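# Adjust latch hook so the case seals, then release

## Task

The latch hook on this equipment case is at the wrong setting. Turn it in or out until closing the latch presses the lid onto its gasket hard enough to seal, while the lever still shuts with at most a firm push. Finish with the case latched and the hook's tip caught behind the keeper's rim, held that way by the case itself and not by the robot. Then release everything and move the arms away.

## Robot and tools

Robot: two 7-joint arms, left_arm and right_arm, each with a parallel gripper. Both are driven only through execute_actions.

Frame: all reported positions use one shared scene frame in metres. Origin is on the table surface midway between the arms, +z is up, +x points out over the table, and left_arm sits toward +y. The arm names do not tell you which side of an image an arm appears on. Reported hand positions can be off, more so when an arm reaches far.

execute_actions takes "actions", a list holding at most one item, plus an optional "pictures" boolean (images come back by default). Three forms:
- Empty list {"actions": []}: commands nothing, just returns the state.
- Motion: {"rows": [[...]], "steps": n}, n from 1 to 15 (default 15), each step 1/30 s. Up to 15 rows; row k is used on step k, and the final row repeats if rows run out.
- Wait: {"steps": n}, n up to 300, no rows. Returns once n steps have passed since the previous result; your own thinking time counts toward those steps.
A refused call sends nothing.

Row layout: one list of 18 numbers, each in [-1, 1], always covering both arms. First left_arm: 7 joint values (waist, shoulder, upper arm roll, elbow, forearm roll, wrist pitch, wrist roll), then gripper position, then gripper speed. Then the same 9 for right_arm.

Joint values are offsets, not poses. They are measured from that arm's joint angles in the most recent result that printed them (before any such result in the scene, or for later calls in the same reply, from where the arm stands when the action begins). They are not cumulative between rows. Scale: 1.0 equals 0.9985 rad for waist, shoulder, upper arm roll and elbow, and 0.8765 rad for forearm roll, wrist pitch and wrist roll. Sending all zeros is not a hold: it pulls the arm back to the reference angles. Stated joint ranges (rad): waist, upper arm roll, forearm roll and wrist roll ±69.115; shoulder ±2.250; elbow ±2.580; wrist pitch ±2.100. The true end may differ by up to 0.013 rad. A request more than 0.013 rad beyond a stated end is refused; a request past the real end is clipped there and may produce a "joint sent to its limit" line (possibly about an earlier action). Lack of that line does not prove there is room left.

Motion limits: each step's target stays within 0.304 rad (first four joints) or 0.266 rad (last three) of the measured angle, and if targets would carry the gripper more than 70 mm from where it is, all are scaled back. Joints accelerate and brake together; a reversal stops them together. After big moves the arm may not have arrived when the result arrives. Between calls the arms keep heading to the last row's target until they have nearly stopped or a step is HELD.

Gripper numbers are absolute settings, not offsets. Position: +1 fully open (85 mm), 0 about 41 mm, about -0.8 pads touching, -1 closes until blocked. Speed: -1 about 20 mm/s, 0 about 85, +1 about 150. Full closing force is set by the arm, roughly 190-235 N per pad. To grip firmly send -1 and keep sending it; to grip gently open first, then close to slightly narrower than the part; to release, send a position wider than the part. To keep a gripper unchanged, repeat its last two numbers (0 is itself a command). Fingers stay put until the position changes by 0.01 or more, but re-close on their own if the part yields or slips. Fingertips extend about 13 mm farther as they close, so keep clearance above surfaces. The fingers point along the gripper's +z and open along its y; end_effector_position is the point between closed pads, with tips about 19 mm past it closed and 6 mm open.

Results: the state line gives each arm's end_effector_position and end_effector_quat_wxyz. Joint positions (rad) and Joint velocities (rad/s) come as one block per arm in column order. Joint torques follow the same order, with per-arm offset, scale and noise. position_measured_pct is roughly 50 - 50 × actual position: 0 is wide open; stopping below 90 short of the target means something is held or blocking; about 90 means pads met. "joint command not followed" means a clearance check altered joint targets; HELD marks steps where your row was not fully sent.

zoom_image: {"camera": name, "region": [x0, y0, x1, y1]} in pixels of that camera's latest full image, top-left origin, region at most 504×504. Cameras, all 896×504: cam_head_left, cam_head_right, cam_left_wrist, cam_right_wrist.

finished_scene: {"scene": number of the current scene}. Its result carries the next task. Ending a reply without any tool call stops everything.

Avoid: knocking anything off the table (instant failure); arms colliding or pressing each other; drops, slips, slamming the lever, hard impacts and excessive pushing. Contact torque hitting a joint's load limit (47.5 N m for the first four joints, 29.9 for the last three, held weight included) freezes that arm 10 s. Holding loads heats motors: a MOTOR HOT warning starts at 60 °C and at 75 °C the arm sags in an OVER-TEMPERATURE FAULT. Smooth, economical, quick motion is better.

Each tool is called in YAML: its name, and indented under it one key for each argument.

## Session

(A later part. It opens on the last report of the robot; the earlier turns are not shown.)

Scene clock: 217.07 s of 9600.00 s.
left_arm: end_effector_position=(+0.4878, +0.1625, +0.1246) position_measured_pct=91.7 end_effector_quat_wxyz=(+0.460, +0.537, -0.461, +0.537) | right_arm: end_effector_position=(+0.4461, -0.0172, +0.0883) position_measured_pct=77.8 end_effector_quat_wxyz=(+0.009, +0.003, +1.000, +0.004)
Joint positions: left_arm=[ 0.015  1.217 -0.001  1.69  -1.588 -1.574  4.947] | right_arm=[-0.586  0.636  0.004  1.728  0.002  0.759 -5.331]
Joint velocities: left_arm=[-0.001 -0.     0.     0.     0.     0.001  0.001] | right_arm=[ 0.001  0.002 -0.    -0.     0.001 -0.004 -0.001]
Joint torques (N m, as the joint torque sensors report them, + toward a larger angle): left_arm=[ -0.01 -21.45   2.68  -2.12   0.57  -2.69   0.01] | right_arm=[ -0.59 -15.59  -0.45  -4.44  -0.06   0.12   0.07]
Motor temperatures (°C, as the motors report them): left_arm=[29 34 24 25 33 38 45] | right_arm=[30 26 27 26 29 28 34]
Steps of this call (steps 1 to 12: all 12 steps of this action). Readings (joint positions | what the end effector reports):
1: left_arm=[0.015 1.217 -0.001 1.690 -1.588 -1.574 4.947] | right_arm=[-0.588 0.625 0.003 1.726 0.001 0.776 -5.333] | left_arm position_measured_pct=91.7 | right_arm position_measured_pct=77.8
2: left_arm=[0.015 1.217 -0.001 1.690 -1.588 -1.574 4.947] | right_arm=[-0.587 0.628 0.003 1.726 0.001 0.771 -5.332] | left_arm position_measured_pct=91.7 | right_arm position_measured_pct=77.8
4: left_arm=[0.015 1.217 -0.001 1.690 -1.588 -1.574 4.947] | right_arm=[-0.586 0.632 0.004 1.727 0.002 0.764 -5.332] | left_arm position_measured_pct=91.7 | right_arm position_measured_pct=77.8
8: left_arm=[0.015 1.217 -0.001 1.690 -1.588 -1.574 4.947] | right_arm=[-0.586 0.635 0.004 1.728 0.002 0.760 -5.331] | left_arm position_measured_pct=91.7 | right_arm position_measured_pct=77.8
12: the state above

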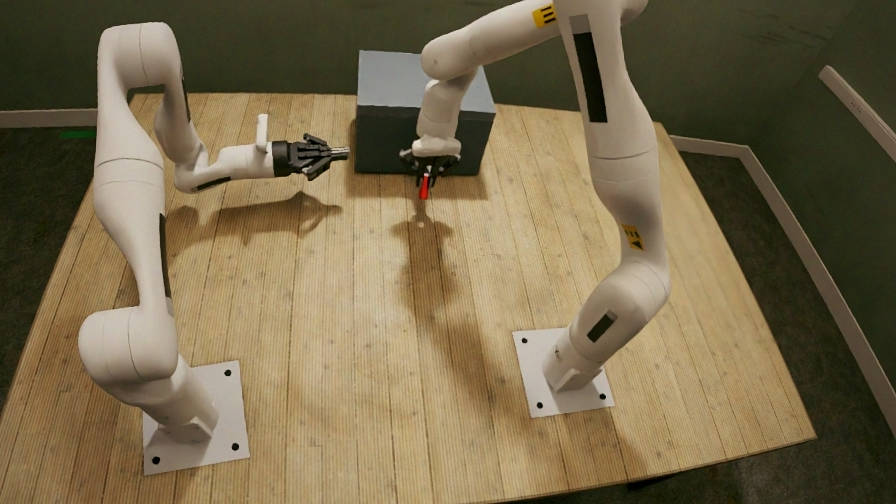

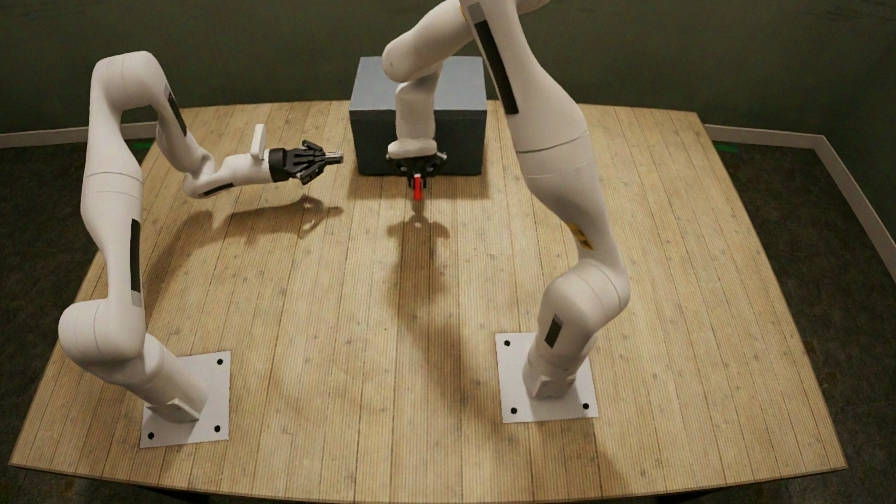

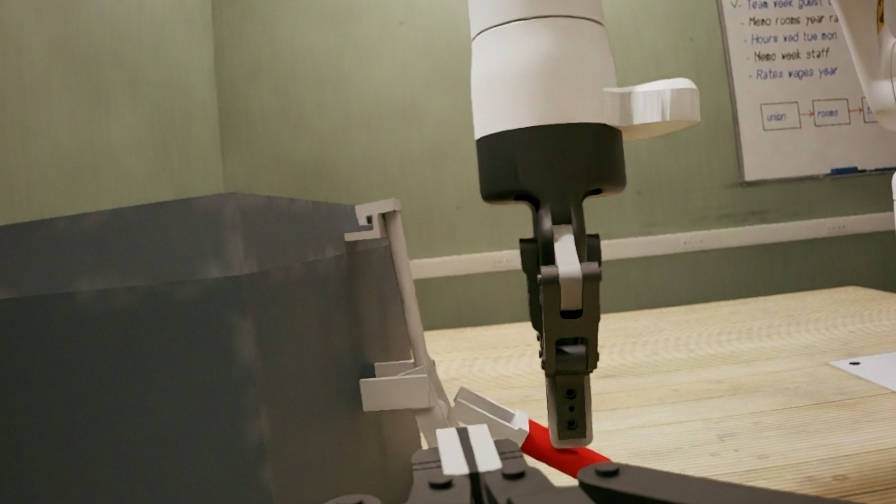

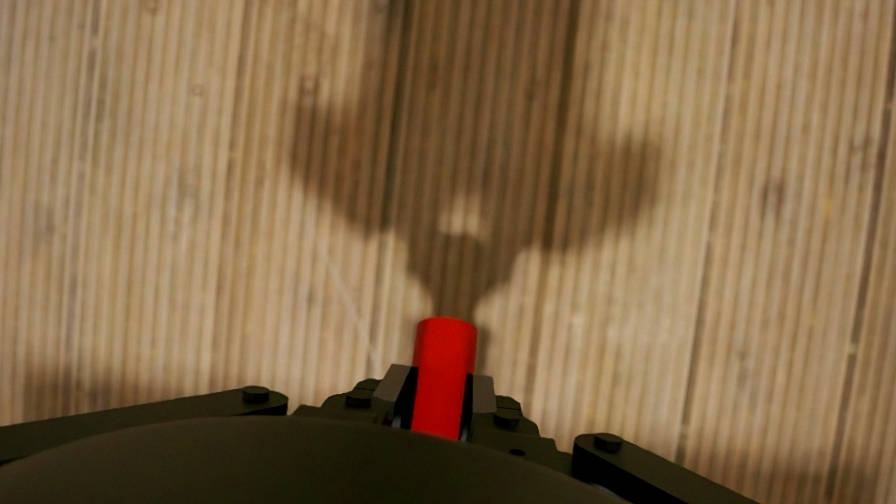

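execute_actions:
  actions:
    - {"rows":[[0,0,0,0,0,0,0,-1,0,0.002,0.013,0,0.005,-0.001,-0.024,0.002,-0.55,0]],"steps":12}
  pictures: false

execute_actions:
  actions:
    - {"rows":[[0,0,0,0,0,0,0,-1,0,0.002,0.013,0,0.005,-0.001,-0.024,0.002,-0.55,0]],"steps":12}

Scene clock: 220.20 s of 9600.00 s.
left_arm: end_effector_position=(+0.4878, +0.1625, +0.1246) position_measured_pct=91.7 end_effector_quat_wxyz=(+0.460, +0.537, -0.461, +0.537) | right_arm: end_effector_position=(+0.4475, -0.0171, +0.0814) position_measured_pct=77.8 end_effector_quat_wxyz=(+0.010, +0.004, +1.000, +0.005)
Joint positions: left_arm=[ 0.015  1.217 -0.001  1.69  -1.588 -1.574  4.947] | right_arm=[-0.584  0.648  0.004  1.733  0.001  0.738 -5.329]
Joint velocities: left_arm=[ 0. -0. -0.  0.  0.  0. -0.] | right_arm=[ 0.     0.006  0.001 -0.    -0.    -0.003  0.001]
Joint torques (N m, as the joint torque sensors report them, + toward a larger angle): left_arm=[  0.32 -21.84   2.77  -2.21   0.56  -2.77   0.13] | right_arm=[ -0.22 -18.9   -0.37  -5.71   0.05  -0.28   0.14]
Motor temperatures (°C, as the motors report them): left_arm=[29 34 24 25 33 38 45] | right_arm=[30 26 27 26 29 28 34]
Steps of this call (steps 1 to 15: the robot went on to your last target; steps 16 to 82: nothing new was sent; steps 83 to 94: all 12 steps of this action). Readings (joint positions | what the end effector reports):
83: left_arm=[0.015 1.217 -0.001 1.690 -1.588 -1.574 4.947] | right_arm=[-0.585 0.637 0.004 1.728 0.002 0.758 -5.331] | left_arm position_measured_pct=91.7 | right_arm position_measured_pct=77.8
84: left_arm=[0.015 1.217 -0.001 1.690 -1.588 -1.574 4.947] | right_arm=[-0.585 0.639 0.004 1.729 0.002 0.753 -5.331] | left_arm position_measured_pct=91.7 | right_arm position_measured_pct=77.8
86: left_arm=[0.015 1.217 -0.001 1.690 -1.588 -1.574 4.947] | right_arm=[-0.584 0.643 0.005 1.730 0.002 0.744 -5.330] | left_arm position_measured_pct=91.7 | right_arm position_measured_pct=77.8
90: left_arm=[0.015 1.217 -0.001 1.690 -1.588 -1.574 4.947] | right_arm=[-0.584 0.647 0.004 1.732 0.001 0.739 -5.329] | left_arm position_measured_pct=91.7 | right_arm position_measured_pct=77.8
94: the state above

Scene clock: 220.60 s of 9600.00 s.
left_arm: end_effector_position=(+0.4878, +0.1625, +0.1246) position_measured_pct=91.7 end_effector_quat_wxyz=(+0.460, +0.537, -0.461, +0.537) | right_arm: end_effector_position=(+0.4489, -0.0171, +0.0744) position_measured_pct=77.8 end_effector_quat_wxyz=(+0.011, +0.004, +1.000, +0.006)
Joint positions: left_arm=[ 0.015  1.217 -0.001  1.69  -1.588 -1.574  4.947] | right_arm=[-0.582  0.661  0.004  1.738 -0.     0.717 -5.328]
Joint velocities: left_arm=[-0.    -0.    -0.    -0.001 -0.    -0.001 -0.   ] | right_arm=[ 0.     0.003  0.001  0.    -0.001 -0.003  0.002]
Joint torques (N m, as the joint torque sensors report them, + toward a larger angle): left_arm=[  0.01 -21.37   2.91  -2.39   0.62  -2.78   0.01] | right_arm=[  0.15 -19.11  -0.21  -5.71  -0.14  -0.28   0.03]
Motor temperatures (°C, as the motors report them): left_arm=[29 34 24 25 33 38 45] | right_arm=[30 26 27 26 29 28 34]
Steps of this call (steps 1 to 12: all 12 steps of this action). Readings (joint positions | what the end effector reports):
1: left_arm=[0.015 1.217 -0.001 1.690 -1.588 -1.574 4.947] | right_arm=[-0.584 0.649 0.004 1.733 0.001 0.737 -5.329] | left_arm position_measured_pct=91.7 | right_arm position_measured_pct=77.8
2: left_arm=[0.015 1.217 -0.001 1.690 -1.588 -1.574 4.947] | right_arm=[-0.583 0.653 0.004 1.734 0.001 0.732 -5.329] | left_arm position_measured_pct=91.7 | right_arm position_measured_pct=77.8
4: left_arm=[0.015 1.217 -0.001 1.690 -1.588 -1.574 4.947] | right_arm=[-0.582 0.658 0.004 1.736 0.000 0.723 -5.328] | left_arm position_measured_pct=91.7 | right_arm position_measured_pct=77.8
8: left_arm=[0.015 1.217 -0.001 1.690 -1.588 -1.574 4.947] | right_arm=[-0.582 0.660 0.004 1.738 0.000 0.718 -5.328] | left_arm position_measured_pct=91.7 | right_arm position_measured_pct=77.8
12: the state above

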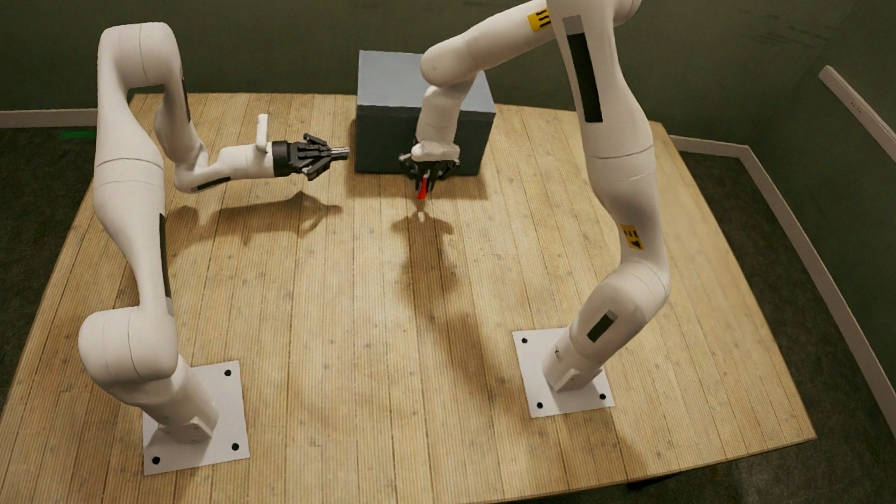

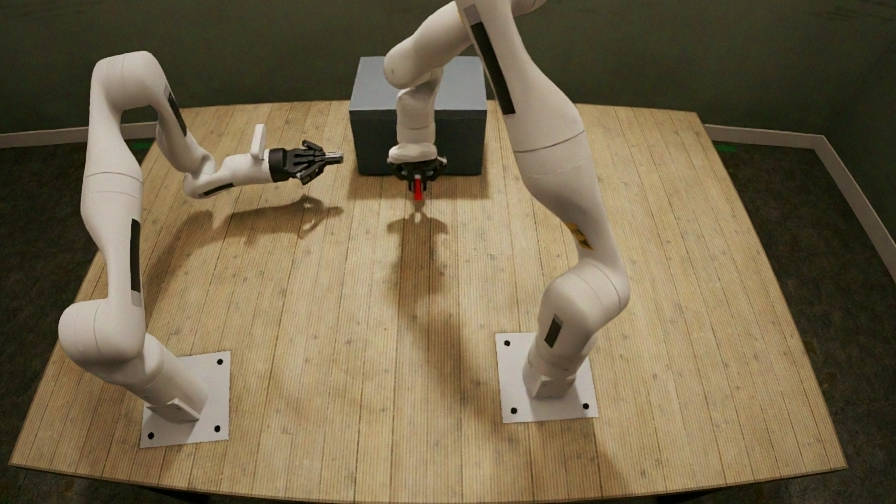

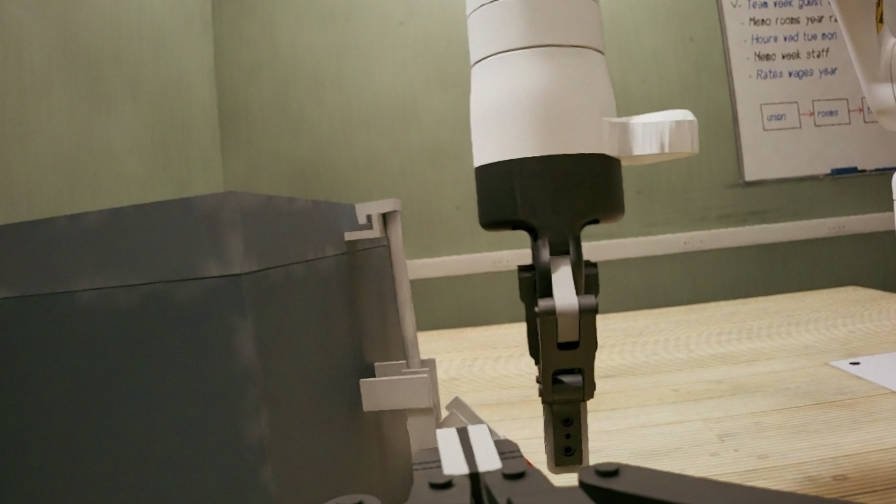

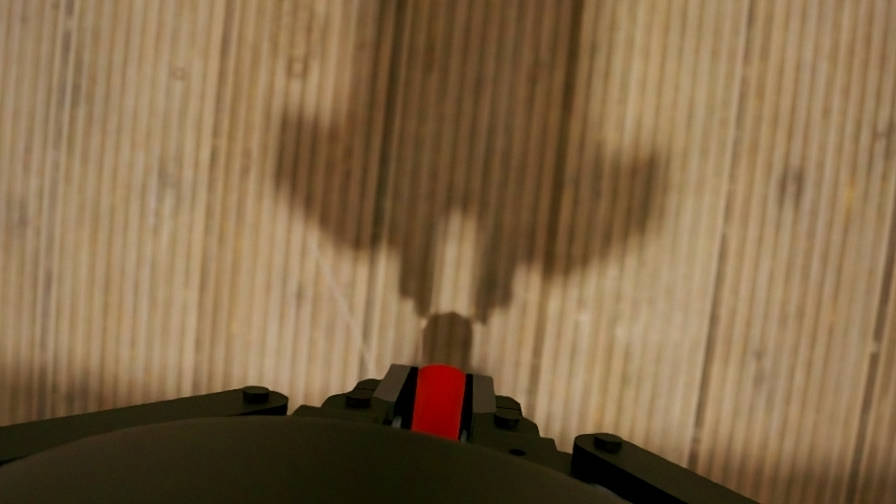

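zoom_image:
  camera: "cam_left_wrist"
  region: [200, 170, 440, 320]

Region (200, 170, 440, 320) of cam_left_wrist's 896x504 image, scaled by 2.100; it fills the top 315 rows of this view, and the rest is white.

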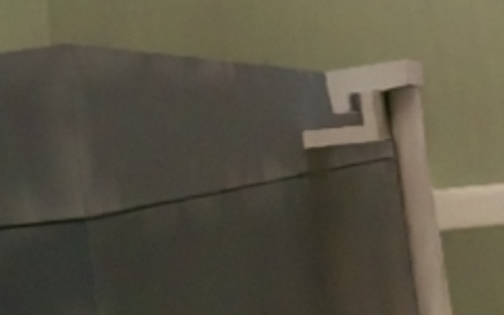

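execute_actions:
  actions:
    - {"rows":[[-0.15,-0.1,0,0,0,0,0,-1,0,-0.01,-0.08,0,-0.02,0,0.1,0,-0.55,0]],"steps":12}
  pictures: false

execute_actions:
  actions:
    - {"rows":[[-0.3,-0.2,0,0,0,0,0,-1,0,0.3,-0.3,0,0,0,0.3,0,0.5,0]],"steps":15}
  pictures: false

execute_actions:
  actions:
    - {"steps":15}

Scene clock: 227.30 s of 9600.00 s.
left_arm: end_effector_position=(+0.5315, +0.2426, +0.1690) position_measured_pct=91.7 end_effector_quat_wxyz=(+0.392, +0.549, -0.448, +0.587) | right_arm: end_effector_position=(+0.4450, -0.0141, +0.1153) position_measured_pct=77.8 end_effector_quat_wxyz=(+0.015, -0.001, +1.000, +0.010)
Joint positions: left_arm=[-0.128  1.121 -0.002  1.689 -1.587 -1.575  4.947] | right_arm=[-0.591  0.583  0.004  1.718 -0.     0.804 -5.328]
Joint velocities: left_arm=[-0.067 -0.043  0.005  0.003 -0.005  0.003 -0.   ] | right_arm=[-0.003 -0.022  0.001 -0.001 -0.     0.012  0.001]
Joint torques (N m, as the joint torque sensors report them, + toward a larger angle): left_arm=[  1.98 -20.22   3.45  -2.53   0.7   -2.56  -0.01] | right_arm=[ -0.19 -17.96  -0.2   -6.56  -0.05  -0.43   0.05]
Motor temperatures (°C, as the motors report them): left_arm=[29 34 24 25 33 38 45] | right_arm=[30 26 27 26 29 28 34]
Steps of this call (steps 1 to 15: the robot went on to your last target; steps 16 to 189: nothing new was sent; steps 190 to 201: all 12 steps of this action). Readings (joint positions | what the end effector reports):
190: left_arm=[0.014 1.216 -0.001 1.690 -1.588 -1.574 4.947] | right_arm=[-0.582 0.660 0.004 1.738 -0.000 0.718 -5.328] | left_arm position_measured_pct=91.7 | right_arm position_measured_pct=77.8
191: left_arm=[0.008 1.212 0.000 1.691 -1.589 -1.574 4.947] | right_arm=[-0.583 0.653 0.004 1.737 0.000 0.724 -5.328] | left_arm position_measured_pct=91.7 | right_arm position_measured_pct=77.8
193: left_arm=[-0.022 1.192 0.002 1.692 -1.589 -1.574 4.947] | right_arm=[-0.586 0.625 0.004 1.731 0.000 0.752 -5.328] | left_arm position_measured_pct=91.7 | right_arm position_measured_pct=77.8
197: left_arm=[-0.096 1.143 -0.001 1.690 -1.587 -1.575 4.947] | right_arm=[-0.591 0.588 0.004 1.718 -0.000 0.799 -5.328] | left_arm position_measured_pct=91.7 | right_arm position_measured_pct=77.8
201: the state above

Scene clock: 227.80 s of 9600.00 s.
left_arm: end_effector_position=(+0.5677, +0.3939, +0.2505) position_measured_pct=91.7 end_effector_quat_wxyz=(+0.260, +0.568, -0.425, +0.655) | right_arm: end_effector_position=(+0.4586, -0.1373, +0.2276) position_measured_pct=40.9 end_effector_quat_wxyz=(+0.030, +0.125, +0.992, +0.015)
Joint positions: left_arm=[-0.38   0.953 -0.002  1.689 -1.587 -1.575  4.947] | right_arm=[-0.34   0.331  0.004  1.717  0.     1.025 -5.328]
Joint velocities: left_arm=[-0.476 -0.318 -0.019 -0.009  0.009 -0.003  0.   ] | right_arm=[ 0.476 -0.482  0.019 -0.004  0.008  0.453  0.   ]
Joint torques (N m, as the joint torque sensors report them, + toward a larger angle): left_arm=[  2.36 -19.88   3.34  -3.27   1.07  -2.05  -0.1 ] | right_arm=[ -1.66 -13.06  -1.33  -7.47  -0.23  -0.58   0.11]
Motor temperatures (°C, as the motors report them): left_arm=[29 34 24 25 33 38 45] | right_arm=[30 26 27 26 29 28 34]
Steps of this call (steps 1 to 15: all 15 steps of this action). Readings (joint positions | what the end effector reports):
1: left_arm=[-0.131 1.119 -0.002 1.690 -1.587 -1.575 4.947] | right_arm=[-0.590 0.581 0.004 1.718 -0.000 0.805 -5.328] | left_arm position_measured_pct=91.7 | right_arm position_measured_pct=77.8
2: left_arm=[-0.139 1.114 -0.000 1.690 -1.588 -1.574 4.947] | right_arm=[-0.584 0.574 0.002 1.718 -0.001 0.810 -5.328] | left_arm position_measured_pct=91.7 | right_arm position_measured_pct=77.0
4: left_arm=[-0.171 1.093 0.001 1.691 -1.589 -1.574 4.947] | right_arm=[-0.554 0.545 0.000 1.719 -0.001 0.833 -5.328] | left_arm position_measured_pct=91.7 | right_arm position_measured_pct=73.0
8: left_arm=[-0.249 1.041 -0.001 1.690 -1.587 -1.574 4.947] | right_arm=[-0.474 0.465 0.003 1.718 -0.000 0.904 -5.328] | left_arm position_measured_pct=91.7 | right_arm position_measured_pct=61.9
15: the state above

Scene clock: 228.30 s of 9600.00 s.
left_arm: end_effector_position=(+0.5686, +0.4220, +0.2656) position_measured_pct=91.7 end_effector_quat_wxyz=(+0.234, +0.571, -0.421, +0.665) | right_arm: end_effector_position=(+0.4537, -0.1604, +0.2470) position_measured_pct=25.0 end_effector_quat_wxyz=(+0.033, +0.148, +0.988, +0.016)
Joint positions: left_arm=[-0.427  0.922 -0.002  1.689 -1.587 -1.575  4.947] | right_arm=[-0.292  0.284  0.004  1.718 -0.     1.067 -5.328]
Joint velocities: left_arm=[-0.003 -0.002  0.    -0.    -0.    -0.001 -0.001] | right_arm=[ 0.004 -0.003 -0.     0.    -0.001 -0.001 -0.   ]
Joint torques (N m, as the joint torque sensors report them, + toward a larger angle): left_arm=[  0.31 -21.58   2.41  -4.42   1.43  -2.41   0.05] | right_arm=[  0.11 -14.21  -0.39  -7.85  -0.11  -0.28   0.03]
Motor temperatures (°C, as the motors report them): left_arm=[29 34 24 25 33 38 45] | right_arm=[30 26 27 26 29 28 34]
Steps of this call (steps 1 to 15: the robot went on to your last target). Readings (joint positions | what the end effector reports):
1: left_arm=[-0.395 0.943 -0.003 1.689 -1.587 -1.575 4.947] | right_arm=[-0.325 0.317 0.005 1.717 0.001 1.039 -5.328] | left_arm position_measured_pct=91.7 | right_arm position_measured_pct=37.7
2: left_arm=[-0.406 0.936 -0.003 1.688 -1.586 -1.575 4.947] | right_arm=[-0.314 0.305 0.005 1.717 0.001 1.050 -5.328] | left_arm position_measured_pct=91.7 | right_arm position_measured_pct=34.9
4: left_arm=[-0.418 0.928 -0.004 1.688 -1.586 -1.575 4.947] | right_arm=[-0.302 0.293 0.006 1.717 0.001 1.062 -5.328] | left_arm position_measured_pct=91.7 | right_arm position_measured_pct=29.0
8: left_arm=[-0.424 0.924 -0.003 1.689 -1.587 -1.575 4.947] | right_arm=[-0.295 0.287 0.004 1.718 0.000 1.067 -5.328] | left_arm position_measured_pct=91.7 | right_arm position_measured_pct=25.4
15: the state above

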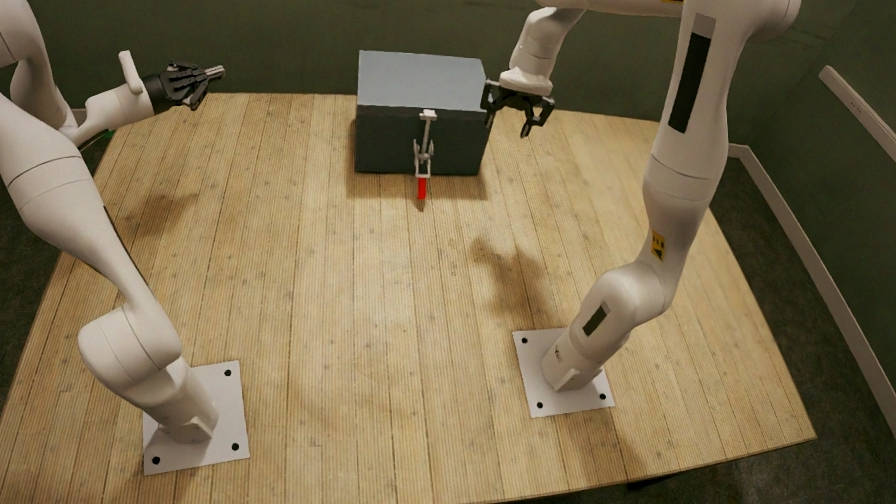

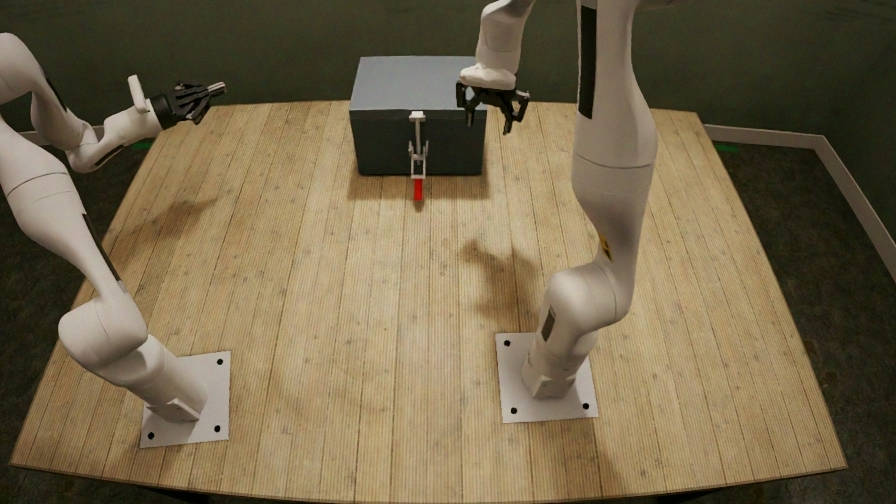

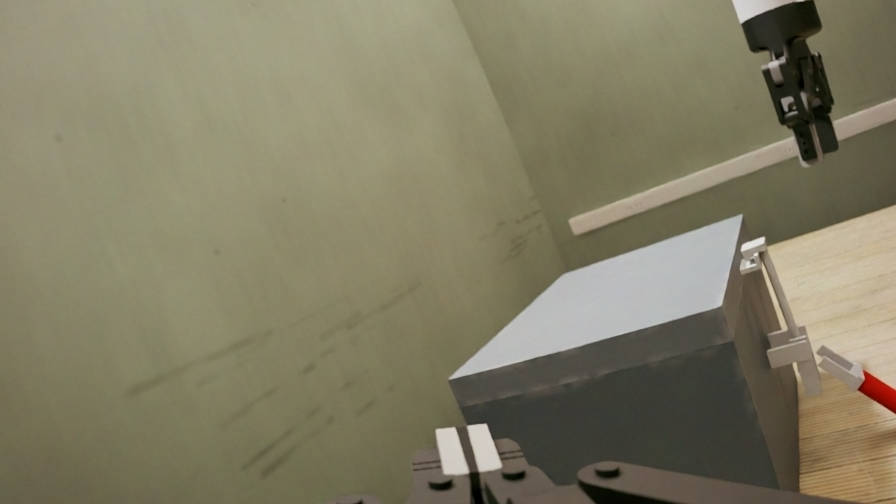

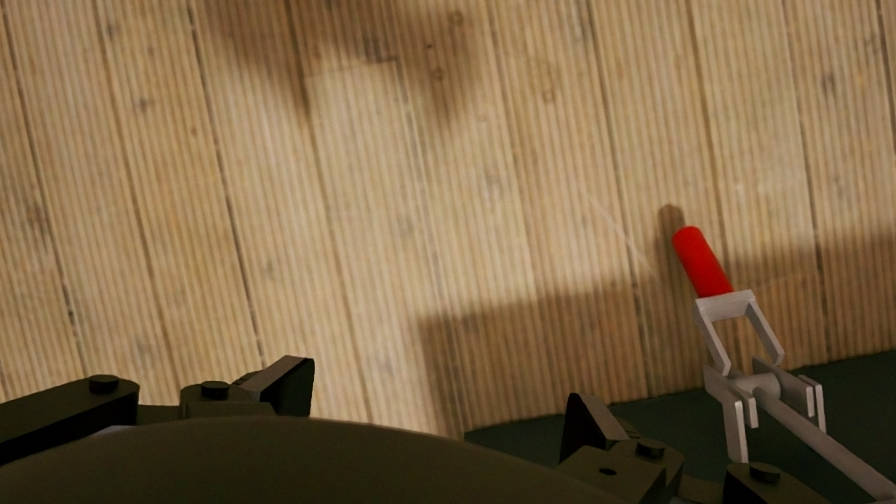

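Latched and stays. Move the right arm a little further away, then finish.

execute_actions:
  actions:
    - {"rows":[[0,0,0,0,0,0,0,-1,0,0.3,-0.1,0,0,0,0.1,0,0.5,0]],"steps":15}
  pictures: false

execute_actions:
  actions:
    - {"steps":15}
  pictures: false

finished_scene:
  scene: 1

Scene clock: 229.93 s of 9600.00 s.
left_arm: end_effector_position=(+0.5686, +0.4220, +0.2656) position_measured_pct=91.7 end_effector_quat_wxyz=(+0.234, +0.571, -0.421, +0.665) | right_arm: end_effector_position=(+0.4437, -0.2811, +0.2840) position_measured_pct=25.0 end_effector_quat_wxyz=(+0.040, +0.286, +0.957, +0.012)
Joint positions: left_arm=[-0.427  0.922 -0.002  1.689 -1.587 -1.575  4.947] | right_arm=[-0.011  0.19   0.006  1.718  0.001  1.151 -5.328]
Joint velocities: left_arm=[-0.001 -0.    -0.     0.     0.    -0.     0.002] | right_arm=[ 0.237 -0.083  0.004 -0.001  0.002  0.08  -0.001]
Joint torques (N m, as the joint torque sensors report them, + toward a larger angle): left_arm=[  0.15 -20.83   2.17  -4.62   1.48  -2.51   0.16] | right_arm=[ -1.53 -12.18  -2.26  -7.87  -0.46  -0.33  -0.14]
Motor temperatures (°C, as the motors report them): left_arm=[29 34 24 25 33 38 45] | right_arm=[30 26 27 26 29 28 34]
Steps of this call (steps 1 to 15: the robot went on to your last target; steps 16 to 34: nothing new was sent; steps 35 to 49: all 15 steps of this action). Readings (joint positions | what the end effector reports):
35: left_arm=[-0.427 0.922 -0.002 1.689 -1.587 -1.575 4.947] | right_arm=[-0.290 0.283 0.004 1.718 -0.000 1.067 -5.328] | left_arm position_measured_pct=91.7 | right_arm position_measured_pct=25.0
36: left_arm=[-0.427 0.922 -0.002 1.689 -1.587 -1.575 4.947] | right_arm=[-0.283 0.281 0.002 1.718 -0.001 1.069 -5.328] | left_arm position_measured_pct=91.7 | right_arm position_measured_pct=25.0
38: left_arm=[-0.427 0.922 -0.002 1.689 -1.587 -1.575 4.947] | right_arm=[-0.253 0.271 0.001 1.718 -0.001 1.076 -5.328] | left_arm position_measured_pct=91.7 | right_arm position_measured_pct=25.0
42: left_arm=[-0.427 0.922 -0.002 1.689 -1.587 -1.575 4.947] | right_arm=[-0.149 0.237 0.003 1.718 -0.000 1.107 -5.328] | left_arm position_measured_pct=91.7 | right_arm position_measured_pct=25.0
49: the state above

Scene clock: 230.43 s of 9600.00 s.
left_arm: end_effector_position=(+0.5686, +0.4220, +0.2656) position_measured_pct=91.7 end_effector_quat_wxyz=(+0.234, +0.571, -0.421, +0.665) | right_arm: end_effector_position=(+0.4422, -0.2874, +0.2861) position_measured_pct=25.0 end_effector_quat_wxyz=(+0.040, +0.294, +0.955, +0.013)
Joint positions: left_arm=[-0.427  0.922 -0.002  1.689 -1.587 -1.575  4.947] | right_arm=[ 0.007  0.184  0.004  1.718 -0.     1.155 -5.328]
Joint velocities: left_arm=[-0.001 -0.    -0.    -0.    -0.    -0.     0.   ] | right_arm=[ 0.002 -0.     0.001  0.001  0.001 -0.001  0.   ]
Joint torques (N m, as the joint torque sensors report them, + toward a larger angle): left_arm=[  0.33 -21.02   2.34  -4.61   1.55  -2.48  -0.04] | right_arm=[ -0.28 -12.24  -0.72  -8.17   0.09  -0.59   0.04]
Motor temperatures (°C, as the motors report them): left_arm=[29 34 24 25 33 38 45] | right_arm=[30 26 27 26 29 28 34]
Steps of this call (steps 1 to 15: the robot went on to your last target). Readings (joint positions | what the end effector reports):
1: left_arm=[-0.427 0.922 -0.002 1.689 -1.587 -1.575 4.947] | right_arm=[-0.005 0.188 0.006 1.718 0.001 1.153 -5.328] | left_arm position_measured_pct=91.7 | right_arm position_measured_pct=25.0
2: left_arm=[-0.427 0.922 -0.002 1.689 -1.587 -1.575 4.947] | right_arm=[-0.002 0.187 0.006 1.718 0.001 1.154 -5.328] | left_arm position_measured_pct=91.7 | right_arm position_measured_pct=25.0
4: left_arm=[-0.427 0.922 -0.002 1.689 -1.587 -1.575 4.947] | right_arm=[0.002 0.186 0.004 1.718 0.000 1.155 -5.328] | left_arm position_measured_pct=91.7 | right_arm position_measured_pct=25.0
8: left_arm=[-0.427 0.922 -0.002 1.689 -1.587 -1.575 4.947] | right_arm=[0.006 0.185 0.004 1.718 0.000 1.155 -5.328] | left_arm position_measured_pct=91.7 | right_arm position_measured_pct=25.0
15: the state above

The scene is finished: the task was done.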